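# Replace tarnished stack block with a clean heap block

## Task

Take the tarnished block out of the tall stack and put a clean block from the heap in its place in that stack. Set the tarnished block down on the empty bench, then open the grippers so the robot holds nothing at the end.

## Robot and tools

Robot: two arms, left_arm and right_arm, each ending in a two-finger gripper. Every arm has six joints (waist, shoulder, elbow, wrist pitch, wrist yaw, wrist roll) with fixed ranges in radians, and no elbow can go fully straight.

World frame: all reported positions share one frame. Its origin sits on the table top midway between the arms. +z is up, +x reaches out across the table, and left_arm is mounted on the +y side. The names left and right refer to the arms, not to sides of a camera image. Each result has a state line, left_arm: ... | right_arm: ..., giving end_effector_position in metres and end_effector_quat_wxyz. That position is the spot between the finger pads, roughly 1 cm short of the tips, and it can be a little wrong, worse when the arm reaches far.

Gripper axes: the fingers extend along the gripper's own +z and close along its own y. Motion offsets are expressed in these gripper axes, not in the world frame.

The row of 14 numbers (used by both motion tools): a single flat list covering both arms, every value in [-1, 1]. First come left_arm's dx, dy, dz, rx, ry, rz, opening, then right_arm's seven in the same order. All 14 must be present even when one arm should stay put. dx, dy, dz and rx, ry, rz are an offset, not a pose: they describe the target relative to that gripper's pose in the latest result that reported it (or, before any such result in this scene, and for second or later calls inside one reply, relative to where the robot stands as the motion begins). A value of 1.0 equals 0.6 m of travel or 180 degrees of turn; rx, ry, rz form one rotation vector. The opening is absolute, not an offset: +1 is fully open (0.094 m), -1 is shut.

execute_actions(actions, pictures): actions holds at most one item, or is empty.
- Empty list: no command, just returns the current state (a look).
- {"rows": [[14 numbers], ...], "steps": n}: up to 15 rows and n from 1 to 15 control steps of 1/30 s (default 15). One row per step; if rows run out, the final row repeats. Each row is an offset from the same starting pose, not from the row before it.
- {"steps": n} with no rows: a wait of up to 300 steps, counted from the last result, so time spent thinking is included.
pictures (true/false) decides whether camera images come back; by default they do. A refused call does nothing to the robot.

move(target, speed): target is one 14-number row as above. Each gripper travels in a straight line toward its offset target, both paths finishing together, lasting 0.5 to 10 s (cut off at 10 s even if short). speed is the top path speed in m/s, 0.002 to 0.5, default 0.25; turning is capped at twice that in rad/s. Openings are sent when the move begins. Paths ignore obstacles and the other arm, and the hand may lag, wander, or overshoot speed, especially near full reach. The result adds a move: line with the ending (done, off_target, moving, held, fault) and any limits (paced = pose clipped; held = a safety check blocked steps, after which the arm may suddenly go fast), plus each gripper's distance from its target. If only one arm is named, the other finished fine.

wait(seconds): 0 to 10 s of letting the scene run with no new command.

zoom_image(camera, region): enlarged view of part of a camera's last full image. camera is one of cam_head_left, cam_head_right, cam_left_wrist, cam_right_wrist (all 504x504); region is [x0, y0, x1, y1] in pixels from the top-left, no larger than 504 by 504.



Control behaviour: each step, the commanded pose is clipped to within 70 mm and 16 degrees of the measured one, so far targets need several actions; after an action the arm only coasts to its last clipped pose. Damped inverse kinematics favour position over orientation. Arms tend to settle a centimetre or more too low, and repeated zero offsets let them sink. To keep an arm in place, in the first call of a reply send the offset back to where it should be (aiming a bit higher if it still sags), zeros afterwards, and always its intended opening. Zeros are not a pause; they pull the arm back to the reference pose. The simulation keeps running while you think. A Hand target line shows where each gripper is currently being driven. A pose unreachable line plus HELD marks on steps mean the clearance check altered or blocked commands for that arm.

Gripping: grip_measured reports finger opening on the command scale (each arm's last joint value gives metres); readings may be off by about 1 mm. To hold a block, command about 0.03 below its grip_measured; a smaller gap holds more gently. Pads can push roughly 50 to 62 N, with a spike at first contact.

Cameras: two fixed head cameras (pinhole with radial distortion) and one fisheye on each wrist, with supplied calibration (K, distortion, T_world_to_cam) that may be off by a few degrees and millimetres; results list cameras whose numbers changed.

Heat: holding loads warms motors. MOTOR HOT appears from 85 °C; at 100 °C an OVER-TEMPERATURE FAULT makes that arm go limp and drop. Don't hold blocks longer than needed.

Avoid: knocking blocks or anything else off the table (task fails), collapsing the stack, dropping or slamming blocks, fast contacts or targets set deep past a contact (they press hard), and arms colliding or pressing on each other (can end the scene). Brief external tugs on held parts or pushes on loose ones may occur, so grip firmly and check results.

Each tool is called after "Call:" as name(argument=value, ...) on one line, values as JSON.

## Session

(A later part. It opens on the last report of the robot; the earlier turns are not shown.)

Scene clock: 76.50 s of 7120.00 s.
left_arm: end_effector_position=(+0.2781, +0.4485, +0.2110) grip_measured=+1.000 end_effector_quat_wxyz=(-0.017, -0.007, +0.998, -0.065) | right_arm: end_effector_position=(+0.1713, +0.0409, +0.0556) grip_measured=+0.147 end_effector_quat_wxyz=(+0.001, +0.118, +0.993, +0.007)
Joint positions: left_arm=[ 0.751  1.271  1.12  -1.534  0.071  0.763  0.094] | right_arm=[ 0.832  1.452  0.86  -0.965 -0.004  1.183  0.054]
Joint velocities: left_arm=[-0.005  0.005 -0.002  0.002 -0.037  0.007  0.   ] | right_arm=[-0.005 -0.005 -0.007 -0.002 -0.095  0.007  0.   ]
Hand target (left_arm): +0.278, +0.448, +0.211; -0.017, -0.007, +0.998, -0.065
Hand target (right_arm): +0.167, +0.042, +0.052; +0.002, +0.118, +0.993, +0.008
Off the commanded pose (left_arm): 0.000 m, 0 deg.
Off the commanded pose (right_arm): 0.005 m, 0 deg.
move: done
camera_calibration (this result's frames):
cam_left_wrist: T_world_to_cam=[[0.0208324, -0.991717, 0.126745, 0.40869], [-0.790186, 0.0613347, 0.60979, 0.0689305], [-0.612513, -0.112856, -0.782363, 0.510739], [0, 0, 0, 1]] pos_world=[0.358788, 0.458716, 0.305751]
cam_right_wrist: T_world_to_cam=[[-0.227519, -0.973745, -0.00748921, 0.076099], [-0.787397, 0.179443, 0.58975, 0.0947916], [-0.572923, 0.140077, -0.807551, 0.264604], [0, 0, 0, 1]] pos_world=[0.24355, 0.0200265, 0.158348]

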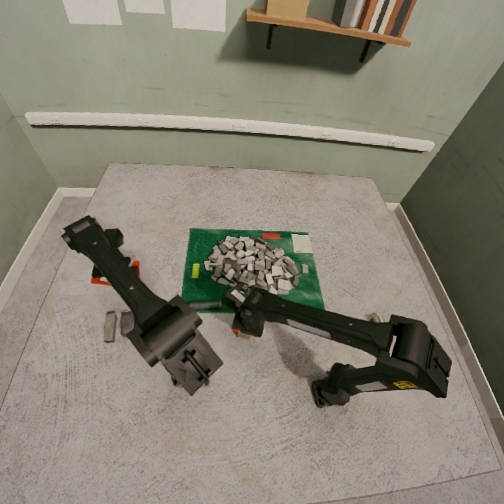

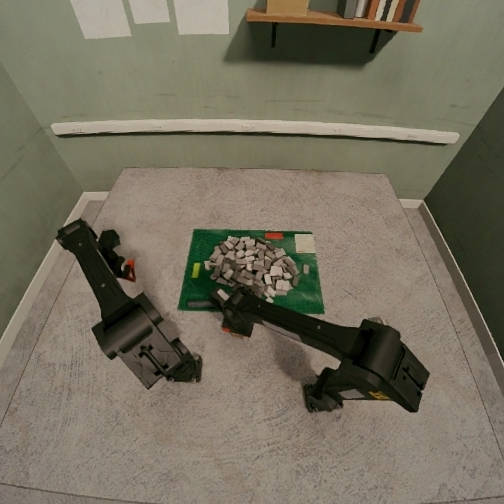

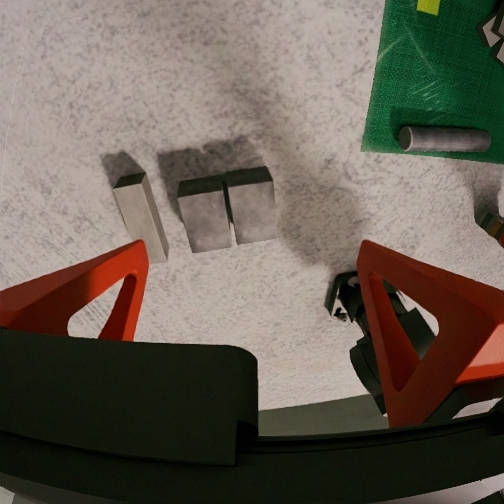

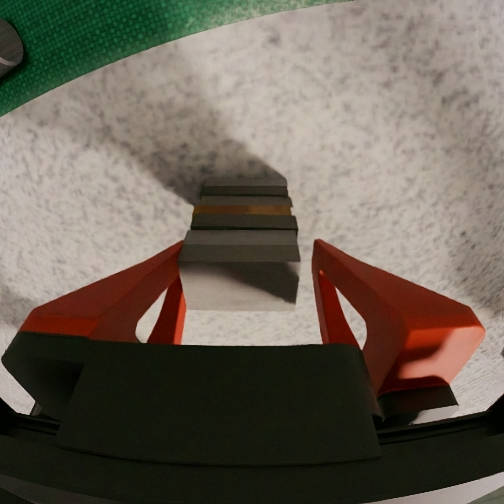

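Call:
move(target=[0,0,0,0,0,0,1,0.004,0.011,-0.002,0,0,0,0.15], speed=0.04)

Call:
execute_actions(actions=[{"rows":[[0,0,0,0,0,0,1,0,0,0,0,0,0,0.05],[0,0,0,0,0,0,1,0,0,0,0,0,0,0.0],[0,0,0,0,0,0,1,0,0,0,0,0,0,-0.04],[0,0,0,0,0,0,1,0,0,0,0,0,0,-0.12]]}])

Scene clock: 83.20 s of 7120.00 s.
left_arm: end_effector_position=(+0.2781, +0.4485, +0.2110) grip_measured=+1.000 end_effector_quat_wxyz=(-0.017, -0.007, +0.998, -0.065) | right_arm: end_effector_position=(+0.1708, +0.0412, +0.0556) grip_measured=+0.147 end_effector_quat_wxyz=(+0.001, +0.120, +0.993, +0.007)
Joint positions: left_arm=[ 0.751  1.271  1.12  -1.534  0.071  0.763  0.094] | right_arm=[ 0.833  1.452  0.86  -0.965 -0.004  1.187  0.054]
Joint velocities: left_arm=[-0.005 -0.005 -0.022 -0.007 -0.007  0.081  0.   ] | right_arm=[ 0.005  0.005 -0.012 -0.012  0.022  0.022 -0.001]
Hand target (left_arm): +0.278, +0.448, +0.211; -0.017, -0.007, +0.998, -0.065
Hand target (right_arm): +0.170, +0.048, +0.057; +0.001, +0.118, +0.993, +0.007
Off the commanded pose (left_arm): 0.000 m, 0 deg.
Off the commanded pose (right_arm): 0.007 m, 0 deg.
After step 90, 3.00 s passed at rest.
move: done
camera_calibration (this result's frames):
cam_left_wrist: T_world_to_cam=[[0.0208324, -0.991717, 0.126745, 0.40869], [-0.790186, 0.0613347, 0.60979, 0.0689305], [-0.612513, -0.112856, -0.782363, 0.510739], [0, 0, 0, 1]] pos_world=[0.358788, 0.458716, 0.305751]
cam_right_wrist: T_world_to_cam=[[-0.229748, -0.973221, -0.00749361, 0.0766719], [-0.786954, 0.181234, 0.589795, 0.0942256], [-0.572643, 0.141401, -0.807518, 0.264196], [0, 0, 0, 1]] pos_world=[0.243056, 0.0201843, 0.158344]

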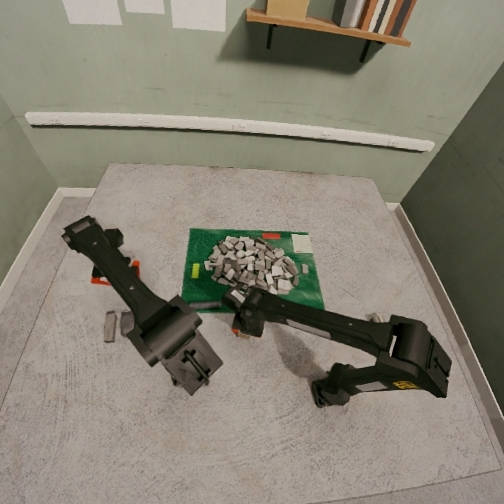

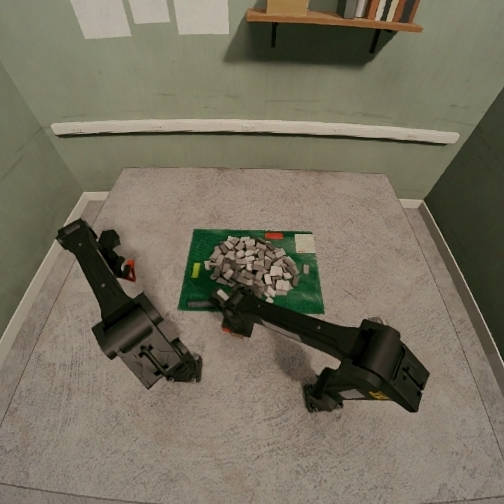

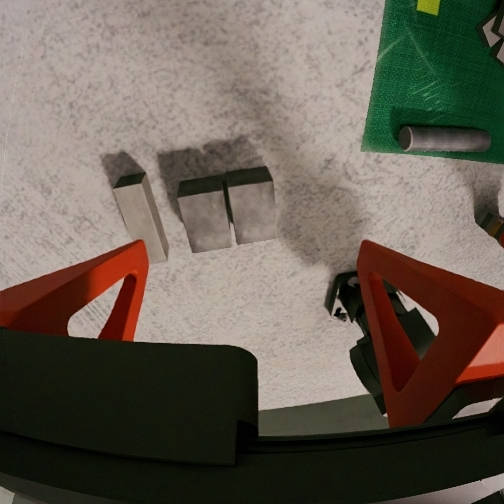

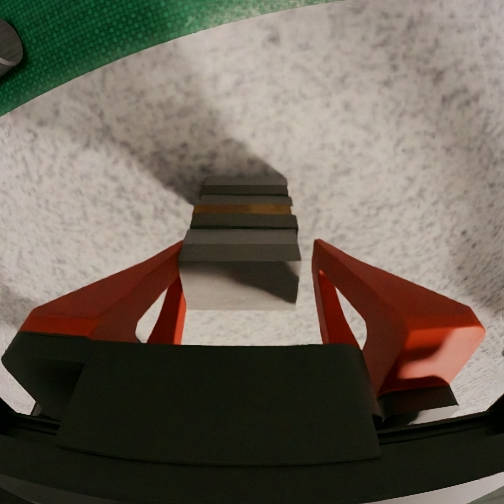

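Scene clock: 83.70 s of 7120.00 s.
left_arm: end_effector_position=(+0.2781, +0.4485, +0.2110) grip_measured=+1.000 end_effector_quat_wxyz=(-0.017, -0.007, +0.998, -0.065) | right_arm: end_effector_position=(+0.1708, +0.0412, +0.0556) grip_measured=-0.066 end_effector_quat_wxyz=(+0.001, +0.120, +0.993, +0.007)
Joint positions: left_arm=[ 0.751  1.271  1.12  -1.534  0.071  0.763  0.094] | right_arm=[ 0.833  1.452  0.86  -0.965 -0.005  1.187  0.044]
Joint velocities: left_arm=[-0.005 -0.005 -0.007 -0.012  0.037 -0.066  0.   ] | right_arm=[ 0.005  0.005 -0.002 -0.017 -0.037  0.007 -0.001]
Hand target (left_arm): +0.278, +0.448, +0.211; -0.017, -0.007, +0.998, -0.065
Hand target (right_arm): +0.171, +0.041, +0.056; +0.001, +0.120, +0.993, +0.007
Off the commanded pose (left_arm): 0.000 m, 0 deg.
Off the commanded pose (right_arm): 0.000 m, 0 deg.
Steps of this call (steps 1 to 15: all 15 steps of this action). Readings (end_effector_position):
1: left_arm (+0.2781, +0.4485, +0.2110) | right_arm (+0.1708, +0.0412, +0.0556)
2: left_arm (+0.2781, +0.4485, +0.2110) | right_arm (+0.1708, +0.0412, +0.0556)
4: left_arm (+0.2781, +0.4485, +0.2110) | right_arm (+0.1708, +0.0412, +0.0556)
8: left_arm (+0.2781, +0.4485, +0.2110) | right_arm (+0.1708, +0.0412, +0.0556)
15: the state above
camera_calibration (this result's frames):
cam_left_wrist: T_world_to_cam=[[0.0208324, -0.991717, 0.126745, 0.40869], [-0.790186, 0.0613347, 0.60979, 0.0689305], [-0.612513, -0.112856, -0.782363, 0.510739], [0, 0, 0, 1]] pos_world=[0.358788, 0.458716, 0.305751]
cam_right_wrist: T_world_to_cam=[[-0.229745, -0.973221, -0.00763925, 0.0767045], [-0.786772, 0.181099, 0.590079, 0.0941353], [-0.572893, 0.141578, -0.80731, 0.264184], [0, 0, 0, 1]] pos_world=[0.243035, 0.0202001, 0.158317]

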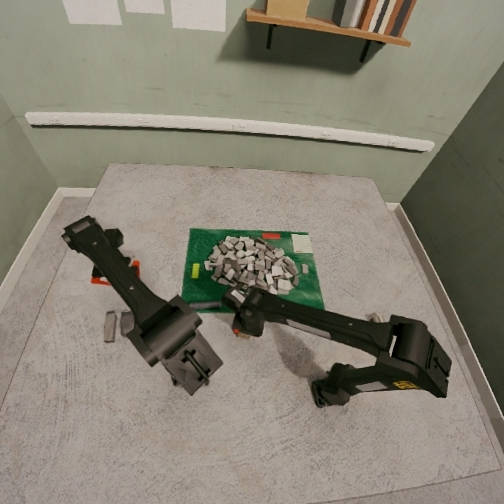

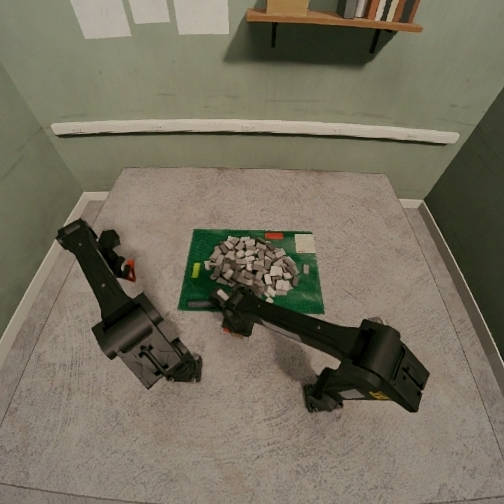

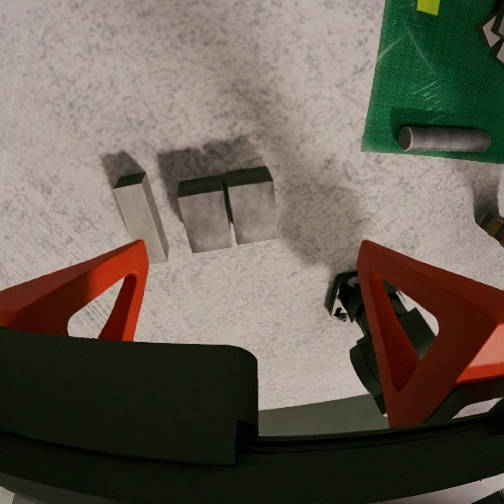

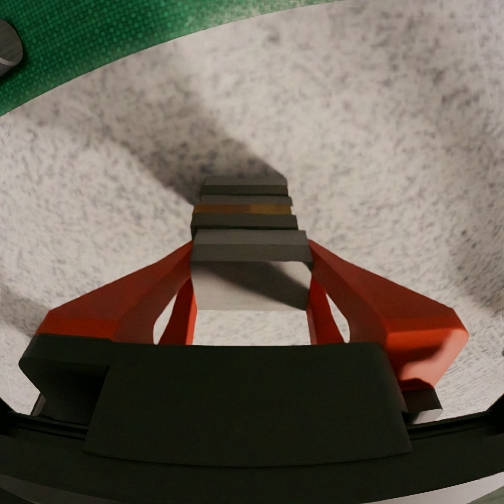

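Call:
execute_actions(actions=[{"rows":[[0,0,0,0,0,0,1,0,0,0,0,0,0,0.2]],"steps":10}], pictures=false)

Call:
move(target=[0,0,0,0,0,0,1,0.002,0.006,0.022,0,0,0,0.2], speed=0.04)

Call:
zoom_image(camera="cam_head_left", region=[215,295,275,355])

Scene clock: 99.53 s of 7120.00 s.
left_arm: end_effector_position=(+0.2781, +0.4485, +0.2110) grip_measured=+1.000 end_effector_quat_wxyz=(-0.017, -0.007, +0.998, -0.065) | right_arm: end_effector_position=(+0.1708, +0.0412, +0.0556) grip_measured=+0.197 end_effector_quat_wxyz=(+0.001, +0.120, +0.993, +0.007)
Joint positions: left_arm=[ 0.751  1.271  1.12  -1.534  0.071  0.763  0.094] | right_arm=[ 0.833  1.452  0.86  -0.965 -0.005  1.187  0.056]
Joint velocities: left_arm=[-0.005 -0.015 -0.007 -0.012 -0.022 -0.037  0.   ] | right_arm=[-0.005  0.005  0.002  0.002 -0.037 -0.007 -0.   ]
Hand target (left_arm): +0.278, +0.448, +0.211; -0.017, -0.007, +0.998, -0.065
Hand target (right_arm): +0.171, +0.041, +0.056; +0.001, +0.120, +0.993, +0.007
Off the commanded pose (left_arm): 0.000 m, 0 deg.
Off the commanded pose (right_arm): 0.000 m, 0 deg.
Steps of this call (steps 1 to 90: nothing new was sent; then 12.50 s passed at rest; steps 91 to 100: all 10 steps of this action). Readings (end_effector_position):
91: left_arm (+0.2781, +0.4485, +0.2110) | right_arm (+0.1708, +0.0412, +0.0556)
92: left_arm (+0.2781, +0.4485, +0.2110) | right_arm (+0.1708, +0.0412, +0.0556)
94: left_arm (+0.2781, +0.4485, +0.2110) | right_arm (+0.1708, +0.0412, +0.0556)
98: left_arm (+0.2781, +0.4485, +0.2110) | right_arm (+0.1708, +0.0412, +0.0556)
100: the state above

Scene clock: 100.53 s of 7120.00 s.
left_arm: end_effector_position=(+0.2781, +0.4485, +0.2110) grip_measured=+1.000 end_effector_quat_wxyz=(-0.017, -0.007, +0.998, -0.065) | right_arm: end_effector_position=(+0.1731, +0.0444, +0.0489) grip_measured=+0.197 end_effector_quat_wxyz=(+0.002, +0.120, +0.993, +0.008)
Joint positions: left_arm=[ 0.751  1.271  1.12  -1.534  0.071  0.763  0.094] | right_arm=[ 0.833  1.471  0.86  -0.943 -0.005  1.187  0.056]
Joint velocities: left_arm=[-0.015 -0.015  0.002  0.002  0.007 -0.051  0.   ] | right_arm=[ 0.005 -0.015 -0.022 -0.007 -0.051  0.037  0.   ]
Hand target (left_arm): +0.278, +0.448, +0.211; -0.017, -0.007, +0.998, -0.065
Hand target (right_arm): +0.170, +0.045, +0.043; +0.001, +0.120, +0.993, +0.007
Off the commanded pose (left_arm): 0.000 m, 0 deg.
Off the commanded pose (right_arm): 0.007 m, 0 deg.
move: done
camera_calibration (this result's frames):
cam_left_wrist: T_world_to_cam=[[0.0208324, -0.991717, 0.126745, 0.40869], [-0.790186, 0.0613347, 0.60979, 0.0689305], [-0.612513, -0.112856, -0.782363, 0.510739], [0, 0, 0, 1]] pos_world=[0.358788, 0.458716, 0.305751]
cam_right_wrist: T_world_to_cam=[[-0.229731, -0.973202, -0.0101072, 0.0803912], [-0.787692, 0.179821, 0.589242, 0.0995275], [-0.571634, 0.143329, -0.807893, 0.259425], [0, 0, 0, 1]] pos_world=[0.245162, 0.0231567, 0.151755]

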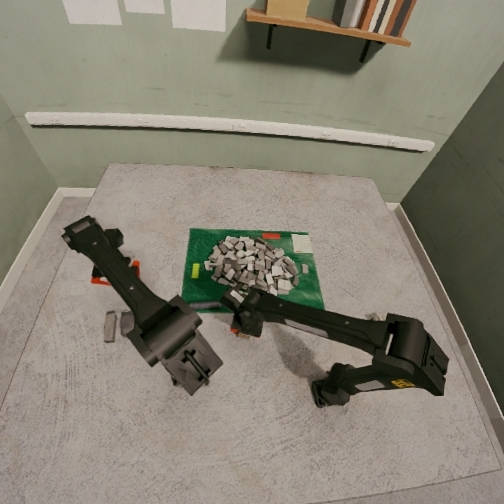

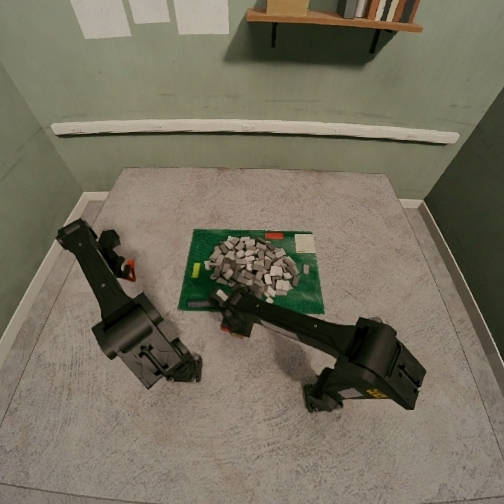

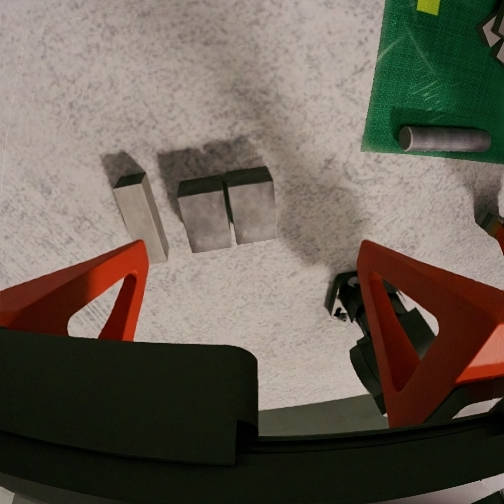

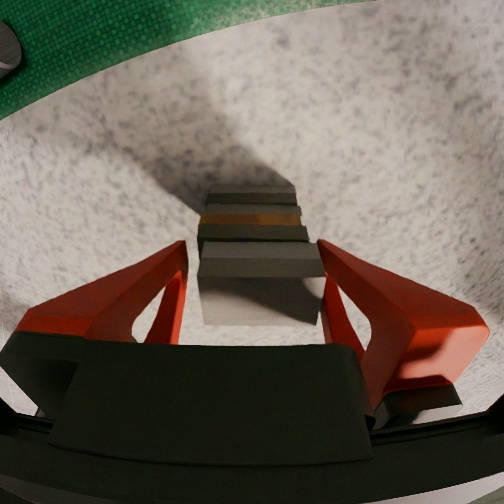

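Region (215, 295, 275, 355) of cam_head_left's 504x504 image, scaled by 8.400, with more detail than that image has.

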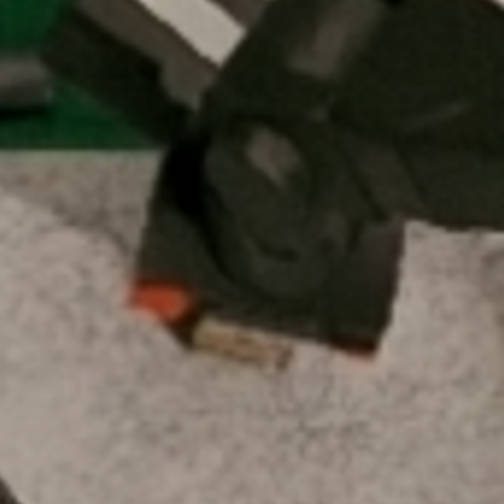

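Call:
move(target=[0,0,0,0,0,0,1,0.022,-0.002,0,0,0,0,0.2], speed=0.04)

Scene clock: 106.10 s of 7120.00 s.
left_arm: end_effector_position=(+0.2781, +0.4485, +0.2110) grip_measured=+1.000 end_effector_quat_wxyz=(-0.017, -0.007, +0.998, -0.065) | right_arm: end_effector_position=(+0.1633, +0.0451, +0.0456) grip_measured=+0.197 end_effector_quat_wxyz=(-0.001, +0.119, +0.993, +0.004)
Joint positions: left_arm=[ 0.751  1.271  1.12  -1.534  0.071  0.763  0.094] | right_arm=[ 0.856  1.471  0.849 -0.943 -0.005  1.209  0.056]
Joint velocities: left_arm=[ 0.005 -0.015  0.007  0.017  0.007  0.007  0.   ] | right_arm=[-0.005 -0.005 -0.027 -0.002  0.037 -0.051 -0.   ]
Hand target (left_arm): +0.278, +0.448, +0.211; -0.017, -0.007, +0.998, -0.065
Hand target (right_arm): +0.160, +0.046, +0.049; +0.002, +0.120, +0.993, +0.008
Off the commanded pose (left_arm): 0.000 m, 0 deg.
Off the commanded pose (right_arm): 0.005 m, 1 deg.
After step 90, 1.80 s passed at rest.
move: done
camera_calibration (this result's frames):
cam_left_wrist: T_world_to_cam=[[0.0208324, -0.991717, 0.126745, 0.40869], [-0.790186, 0.0613347, 0.60979, 0.0689305], [-0.612513, -0.112856, -0.782363, 0.510739], [0, 0, 0, 1]] pos_world=[0.358788, 0.458716, 0.305751]
cam_right_wrist: T_world_to_cam=[[-0.229391, -0.973334, -0.00018206, 0.0783279], [-0.783978, 0.184654, 0.592691, 0.0927293], [-0.576852, 0.136101, -0.80543, 0.252117], [0, 0, 0, 1]] pos_world=[0.236099, 0.0248031, 0.148117]

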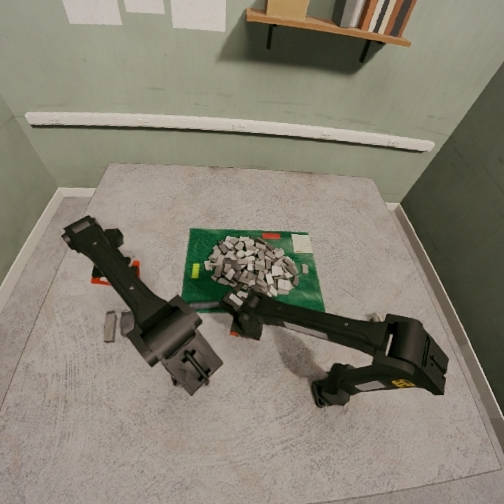

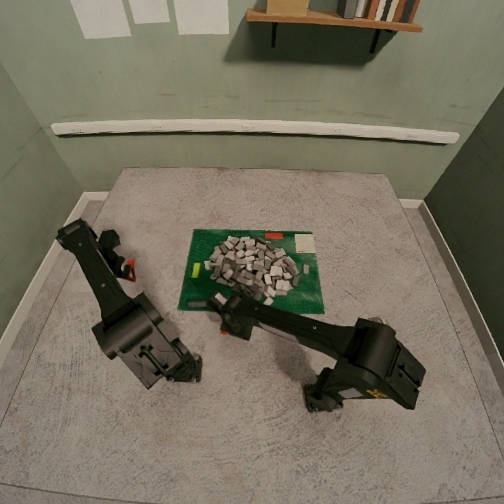

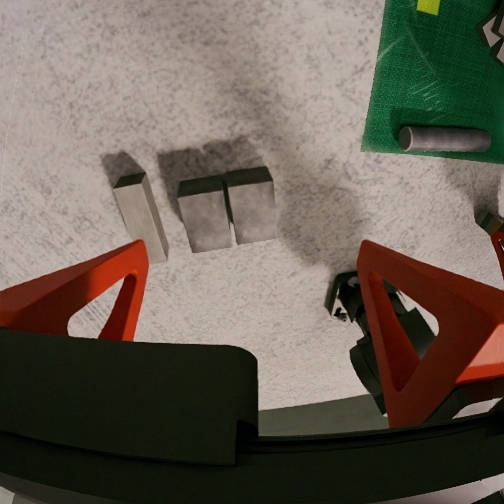

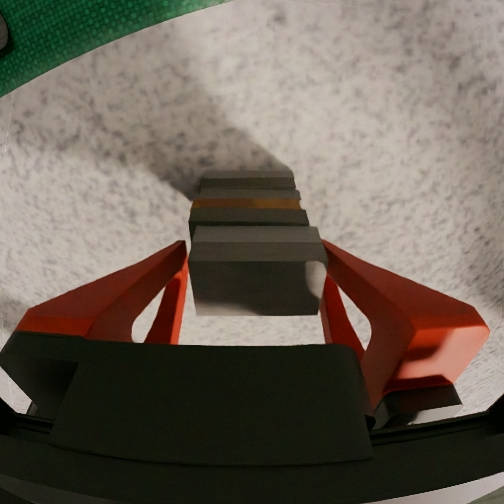

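Call:
execute_actions(actions=[{"rows":[[0,0,0,0,0,0,1,0,0,0,0,0,0,0.05],[0,0,0,0,0,0,1,0,0,0,0,0,0,0.0],[0,0,0,0,0,0,1,0,0,0,0,0,0,-0.04],[0,0,0,0,0,0,1,0,0,0,0,0,0,-0.12]]}], pictures=false)

Call:
move(target=[0,0,0,0,0,0,1,0,0,-0.05,0,0,0,-0.12], speed=0.04)

Scene clock: 112.37 s of 7120.00 s.
left_arm: end_effector_position=(+0.2781, +0.4485, +0.2110) grip_measured=+1.000 end_effector_quat_wxyz=(-0.017, -0.007, +0.998, -0.065) | right_arm: end_effector_position=(+0.1633, +0.0451, +0.0456) grip_measured=-0.068 end_effector_quat_wxyz=(-0.001, +0.120, +0.993, +0.004)
Joint positions: left_arm=[ 0.751  1.271  1.12  -1.534  0.071  0.763  0.094] | right_arm=[ 0.856  1.471  0.849 -0.943 -0.005  1.211  0.044]
Joint velocities: left_arm=[-0.015 -0.015 -0.017 -0.012 -0.037 -0.007  0.   ] | right_arm=[-0.005 -0.005 -0.012 -0.012 -0.037 -0.037 -0.001]
Hand target (left_arm): +0.278, +0.448, +0.211; -0.017, -0.007, +0.998, -0.065
Hand target (right_arm): +0.163, +0.045, +0.046; -0.001, +0.119, +0.993, +0.004
Off the commanded pose (left_arm): 0.000 m, 0 deg.
Off the commanded pose (right_arm): 0.000 m, 0 deg.
Steps of this call (steps 1 to 90: nothing new was sent; then 2.77 s passed at rest; steps 91 to 105: all 15 steps of this action). Readings (end_effector_position):
91: left_arm (+0.2781, +0.4485, +0.2110) | right_arm (+0.1633, +0.0451, +0.0456)
92: left_arm (+0.2781, +0.4485, +0.2110) | right_arm (+0.1633, +0.0451, +0.0456)
94: left_arm (+0.2781, +0.4485, +0.2110) | right_arm (+0.1633, +0.0451, +0.0456)
98: left_arm (+0.2781, +0.4485, +0.2110) | right_arm (+0.1633, +0.0451, +0.0456)
105: the state above

Scene clock: 113.67 s of 7120.00 s.
left_arm: end_effector_position=(+0.2781, +0.4485, +0.2110) grip_measured=+1.000 end_effector_quat_wxyz=(-0.017, -0.007, +0.998, -0.065) | right_arm: end_effector_position=(+0.1539, +0.0314, +0.0525) grip_measured=-0.068 end_effector_quat_wxyz=(-0.014, +0.120, +0.992, -0.021)
Joint positions: left_arm=[ 0.751  1.271  1.12  -1.534  0.071  0.763  0.094] | right_arm=[ 0.856  1.452  0.849 -1.017 -0.005  1.211  0.044]
Joint velocities: left_arm=[-0.015  0.005  0.002  0.022 -0.037  0.022  0.   ] | right_arm=[-0.005 -0.005 -0.012 -0.017 -0.037  0.037  0.   ]
Hand target (left_arm): +0.278, +0.448, +0.211; -0.017, -0.007, +0.998, -0.065
Hand target (right_arm): +0.164, +0.045, +0.075; -0.001, +0.120, +0.993, +0.004
Off the commanded pose (left_arm): 0.000 m, 0 deg.
Off the commanded pose (right_arm): 0.028 m, 3 deg.
move: off_target (right_arm)
camera_calibration (this result's frames):
cam_left_wrist: T_world_to_cam=[[0.0208324, -0.991717, 0.126745, 0.40869], [-0.790186, 0.0613347, 0.60979, 0.0689305], [-0.612513, -0.112856, -0.782363, 0.510739], [0, 0, 0, 1]] pos_world=[0.358788, 0.458716, 0.305751]
cam_right_wrist: T_world_to_cam=[[-0.230086, -0.97183, 0.0510562, 0.0601283], [-0.765048, 0.213056, 0.607708, 0.079193], [-0.601467, 0.100765, -0.792518, 0.258322], [0, 0, 0, 1]] pos_world=[0.229793, 0.0155321, 0.153529]

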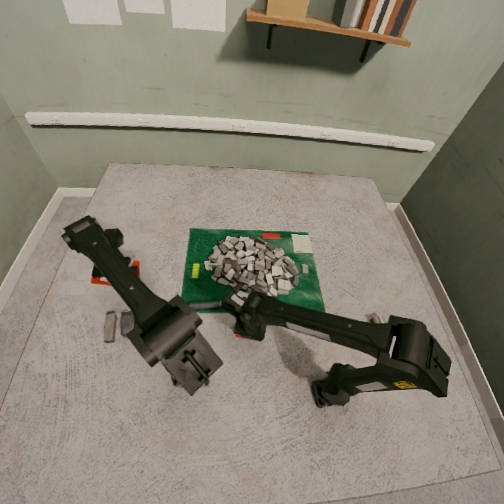

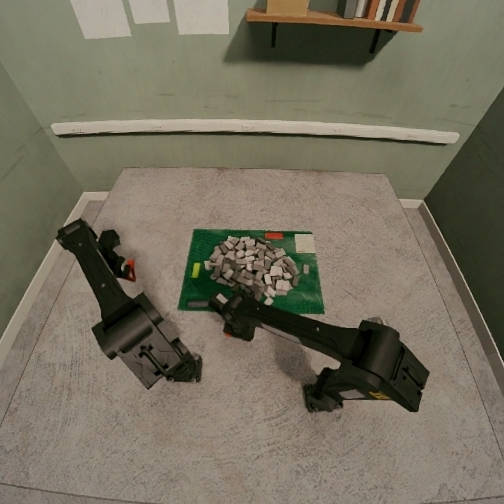

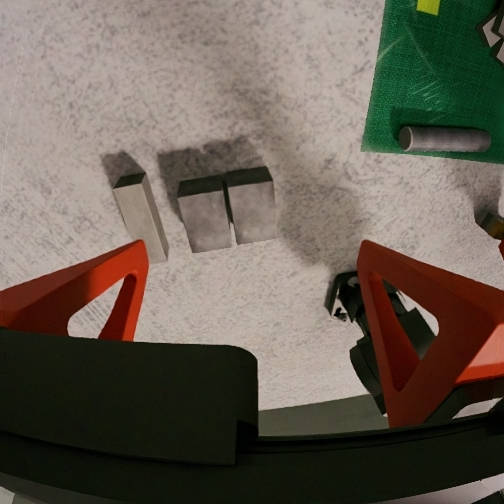

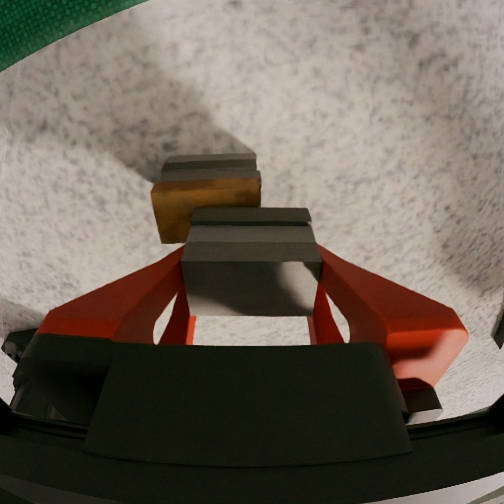

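Call:
move(target=[0,0,0,0,0,0,1,-0.01,0.02,-0.07,-0.016,-0.006,0,-0.12], speed=0.06)

Call:
move(target=[0,0,0,0,0,0,1,-0.02,-0.2,-0.03,-0.016,-0.006,0,-0.12], speed=0.12)

Call:
move(target=[0,0,0,0,0,0,1,0,0,0.08,-0.01,-0.006,0,-0.12], speed=0.08)

Scene clock: 123.60 s of 7120.00 s.
left_arm: end_effector_position=(+0.2781, +0.4485, +0.2110) grip_measured=+1.000 end_effector_quat_wxyz=(-0.017, -0.007, +0.998, -0.065) | right_arm: end_effector_position=(+0.1476, +0.0222, +0.0637) grip_measured=-0.068 end_effector_quat_wxyz=(-0.019, +0.120, +0.992, -0.031)
Joint positions: left_arm=[ 0.751  1.271  1.12  -1.534  0.071  0.763  0.094] | right_arm=[ 0.856  1.42   0.849 -1.072 -0.005  1.211  0.044]
Joint velocities: left_arm=[-0.005 -0.005 -0.012 -0.007 -0.007 -0.007  0.   ] | right_arm=[-0.005  0.005  0.002  0.012  0.051  0.022  0.   ]
Hand target (left_arm): +0.278, +0.448, +0.211; -0.017, -0.007, +0.998, -0.065
Hand target (right_arm): +0.164, +0.042, +0.093; -0.001, +0.121, +0.993, +0.003
Off the commanded pose (left_arm): 0.000 m, 0 deg.
Off the commanded pose (right_arm): 0.040 m, 4 deg.
After step 90, 5.90 s passed at rest.
move: off_target (right_arm)
camera_calibration (this result's frames):
cam_left_wrist: T_world_to_cam=[[0.0208324, -0.991717, 0.126745, 0.40869], [-0.790186, 0.0613347, 0.60979, 0.0689305], [-0.612513, -0.112856, -0.782363, 0.510739], [0, 0, 0, 1]] pos_world=[0.358788, 0.458716, 0.305751]
cam_right_wrist: T_world_to_cam=[[-0.229303, -0.970687, 0.0720124, 0.0477102], [-0.757281, 0.224392, 0.613331, 0.0677824], [-0.611511, 0.0861052, -0.786537, 0.265755], [0, 0, 0, 1]] pos_world=[0.224782, 0.00821903, 0.164017]

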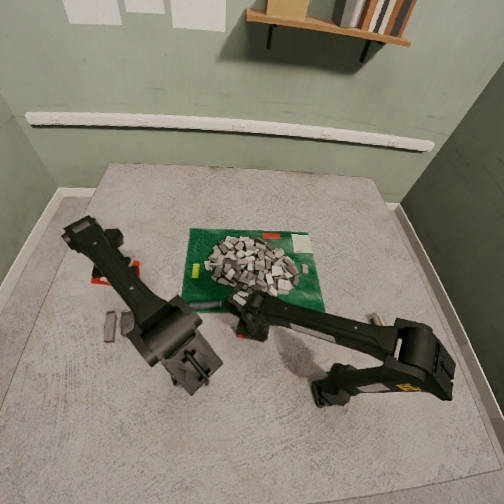

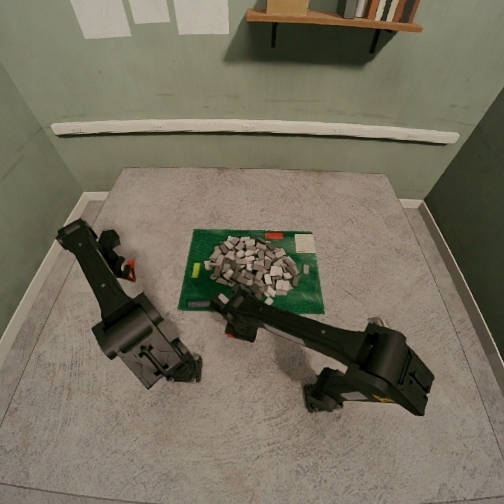

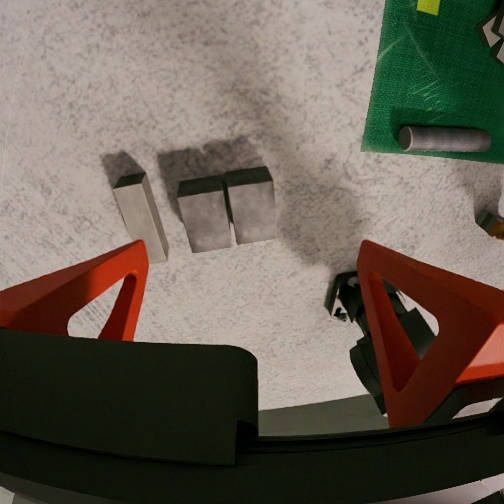

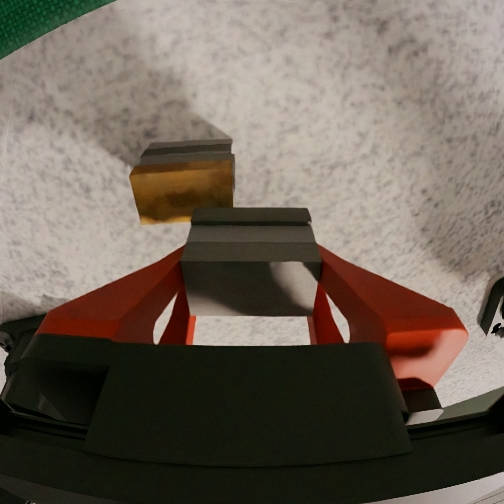

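Scene clock: 125.07 s of 7120.00 s.
left_arm: end_effector_position=(+0.2781, +0.4485, +0.2110) grip_measured=+1.000 end_effector_quat_wxyz=(-0.017, -0.007, +0.998, -0.065) | right_arm: end_effector_position=(+0.1320, -0.0940, +0.0841) grip_measured=-0.068 end_effector_quat_wxyz=(-0.010, +0.122, +0.992, -0.009)
Joint positions: left_arm=[ 0.751  1.271  1.12  -1.534  0.071  0.763  0.094] | right_arm=[ 0.633  1.069  0.621 -1.15  -0.003  0.992  0.044]
Joint velocities: left_arm=[-0.015 -0.015  0.012 -0.027 -0.022 -0.022  0.   ] | right_arm=[-0.005 -0.005 -0.012  0.007  0.022 -0.022 -0.   ]
Hand target (left_arm): +0.278, +0.448, +0.211; -0.017, -0.007, +0.998, -0.065
Hand target (right_arm): +0.133, -0.096, +0.089; -0.008, +0.121, +0.993, -0.008
Off the commanded pose (left_arm): 0.000 m, 0 deg.
Off the commanded pose (right_arm): 0.005 m, 1 deg.
move: done
camera_calibration (this result's frames):
cam_left_wrist: T_world_to_cam=[[0.0208324, -0.991717, 0.126745, 0.40869], [-0.790186, 0.0613347, 0.60979, 0.0689305], [-0.612513, -0.112856, -0.782363, 0.510739], [0, 0, 0, 1]] pos_world=[0.358788, 0.458716, 0.305751]
cam_right_wrist: T_world_to_cam=[[-0.235005, -0.971602, 0.0276169, -0.0657431], [-0.77001, 0.203435, 0.60473, 0.0699384], [-0.593175, 0.120849, -0.795952, 0.283891], [0, 0, 0, 1]] pos_world=[0.2068, -0.112412, 0.185485]

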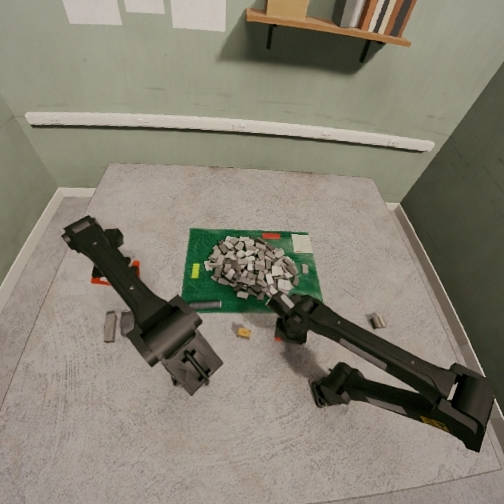

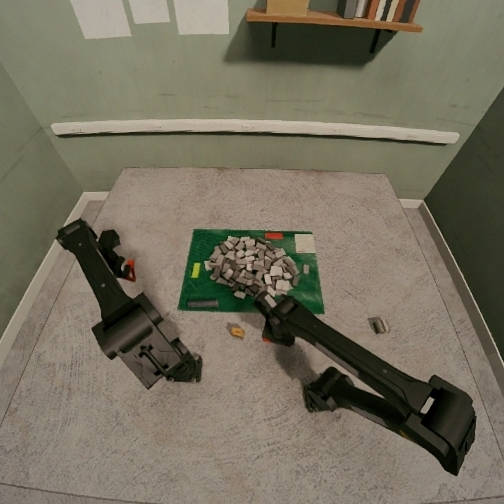

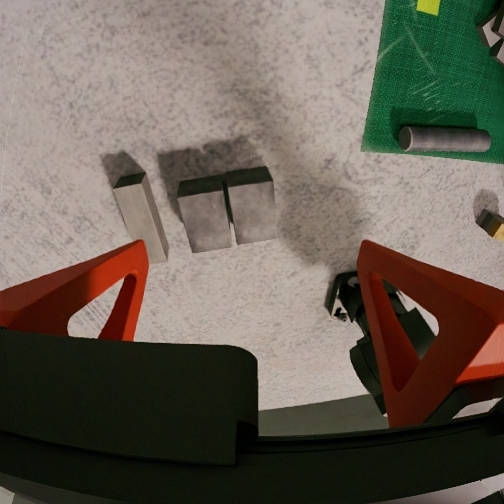

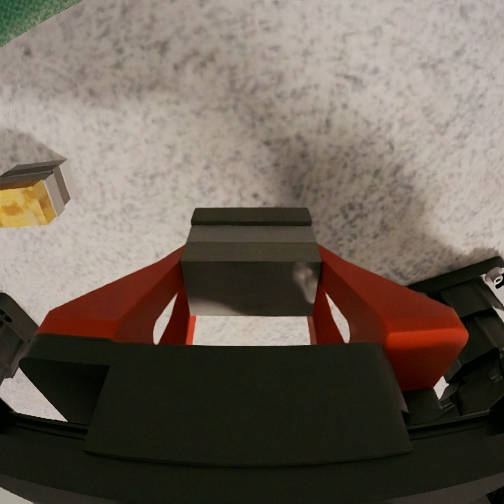

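Scene clock: 126.00 s of 7120.00 s.
left_arm: end_effector_position=(+0.2781, +0.4485, +0.2110) grip_measured=+1.000 end_effector_quat_wxyz=(-0.017, -0.007, +0.998, -0.065) | right_arm: end_effector_position=(+0.1260, -0.0996, +0.0355) grip_measured=-0.068 end_effector_quat_wxyz=(-0.005, +0.122, +0.992, -0.003)
Joint positions: left_arm=[ 0.751  1.271  1.12  -1.534  0.071  0.763  0.094] | right_arm=[ 0.633  1.123  0.509 -0.968 -0.003  0.992  0.044]
Joint velocities: left_arm=[-0.005 -0.005 -0.002  0.007 -0.007 -0.022  0.   ] | right_arm=[-0.015 -0.005 -0.002 -0.002  0.007 -0.051  0.   ]
Hand target (left_arm): +0.278, +0.448, +0.211; -0.017, -0.007, +0.998, -0.065
Hand target (right_arm): +0.130, -0.095, +0.037; +0.001, +0.123, +0.992, +0.005
Off the commanded pose (left_arm): 0.000 m, 0 deg.
Off the commanded pose (right_arm): 0.007 m, 1 deg.
move: done
camera_calibration (this result's frames):
cam_left_wrist: T_world_to_cam=[[0.0208324, -0.991717, 0.126745, 0.40869], [-0.790186, 0.0613347, 0.60979, 0.0689305], [-0.612513, -0.112856, -0.782363, 0.510739], [0, 0, 0, 1]] pos_world=[0.358788, 0.458716, 0.305751]
cam_right_wrist: T_world_to_cam=[[-0.234889, -0.971927, 0.01364, -0.0707797], [-0.777491, 0.196284, 0.597479, 0.0962798], [-0.583383, 0.129736, -0.801769, 0.242211], [0, 0, 0, 1]] pos_world=[0.199533, -0.119114, 0.137638]

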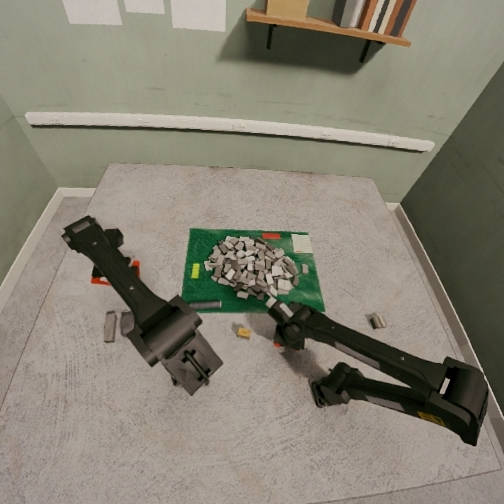

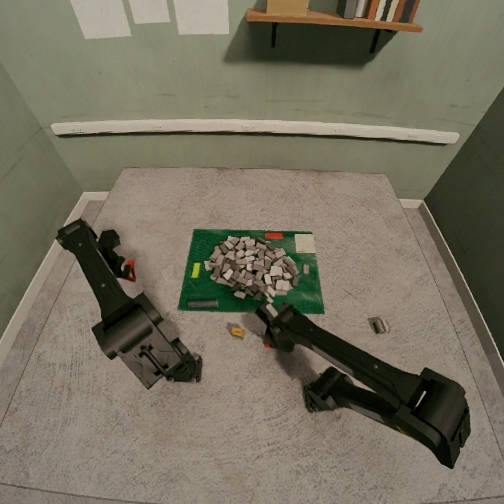

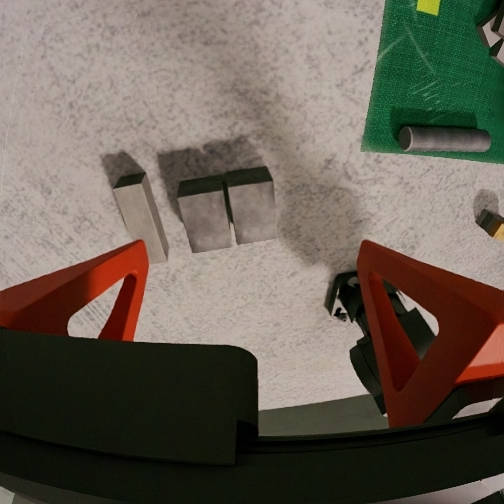

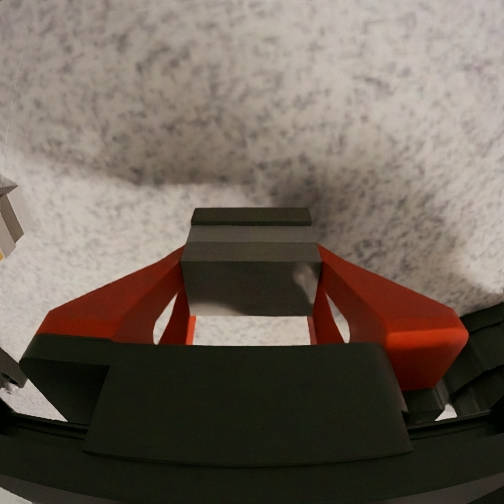

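Call:
move(target=[0,0,0,0,0,0,1,0,0,0.055,-0.005,-0.004,0,-0.12], speed=0.03)

Scene clock: 131.60 s of 7120.00 s.
left_arm: end_effector_position=(+0.2781, +0.4485, +0.2110) grip_measured=+1.000 end_effector_quat_wxyz=(-0.017, -0.007, +0.998, -0.065) | right_arm: end_effector_position=(+0.1224, -0.1028, +0.0046) grip_measured=-0.068 end_effector_quat_wxyz=(-0.002, +0.122, +0.992, -0.000)
Joint positions: left_arm=[ 0.751  1.271  1.12  -1.534  0.071  0.763  0.094] | right_arm=[ 0.633  1.183  0.447 -0.838 -0.003  0.992  0.044]
Joint velocities: left_arm=[-0.015 -0.015  0.012 -0.012  0.037  0.037  0.   ] | right_arm=[ 0.005 -0.005  0.007  0.007 -0.022  0.007 -0.001]
Hand target (left_arm): +0.278, +0.448, +0.211; -0.017, -0.007, +0.998, -0.065
Hand target (right_arm): +0.125, -0.100, +0.003; +0.002, +0.122, +0.992, +0.004
Off the commanded pose (left_arm): 0.000 m, 0 deg.
Off the commanded pose (right_arm): 0.005 m, 1 deg.
After step 90, 1.27 s passed at rest.
move: done
camera_calibration (this result's frames):
cam_left_wrist: T_world_to_cam=[[0.0208324, -0.991717, 0.126745, 0.40869], [-0.790186, 0.0613347, 0.60979, 0.0689305], [-0.612513, -0.112856, -0.782363, 0.510739], [0, 0, 0, 1]] pos_world=[0.358788, 0.458716, 0.305751]
cam_right_wrist: T_world_to_cam=[[-0.234945, -0.971979, 0.00760599, -0.0743257], [-0.780661, 0.193351, 0.594293, 0.112737], [-0.579111, 0.133689, -0.804213, 0.215706], [0, 0, 0, 1]] pos_world=[0.195465, -0.122878, 0.10704]

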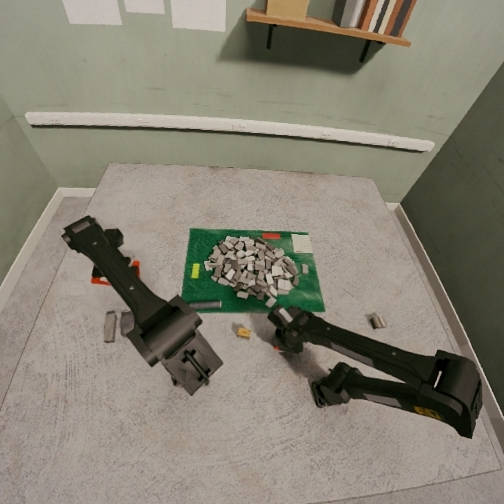

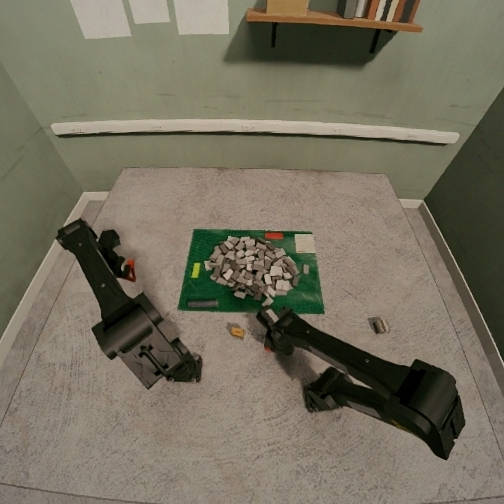

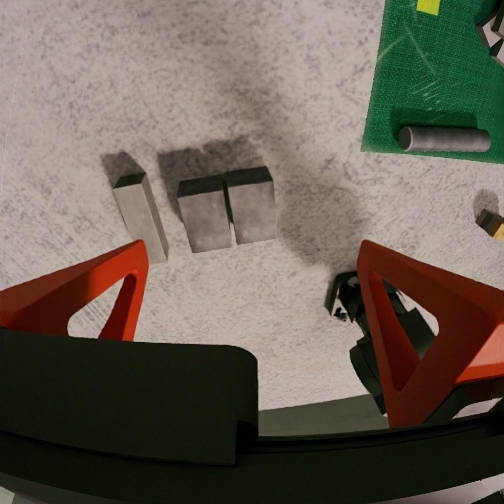

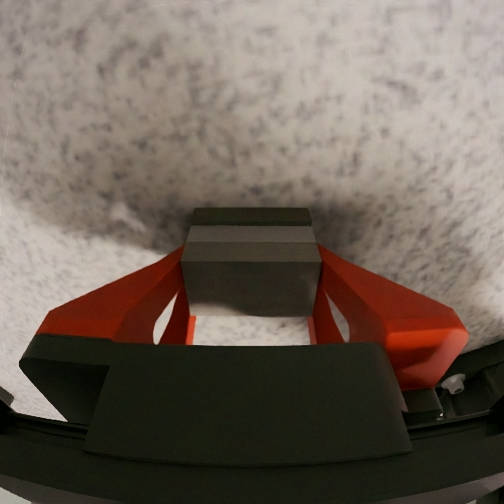

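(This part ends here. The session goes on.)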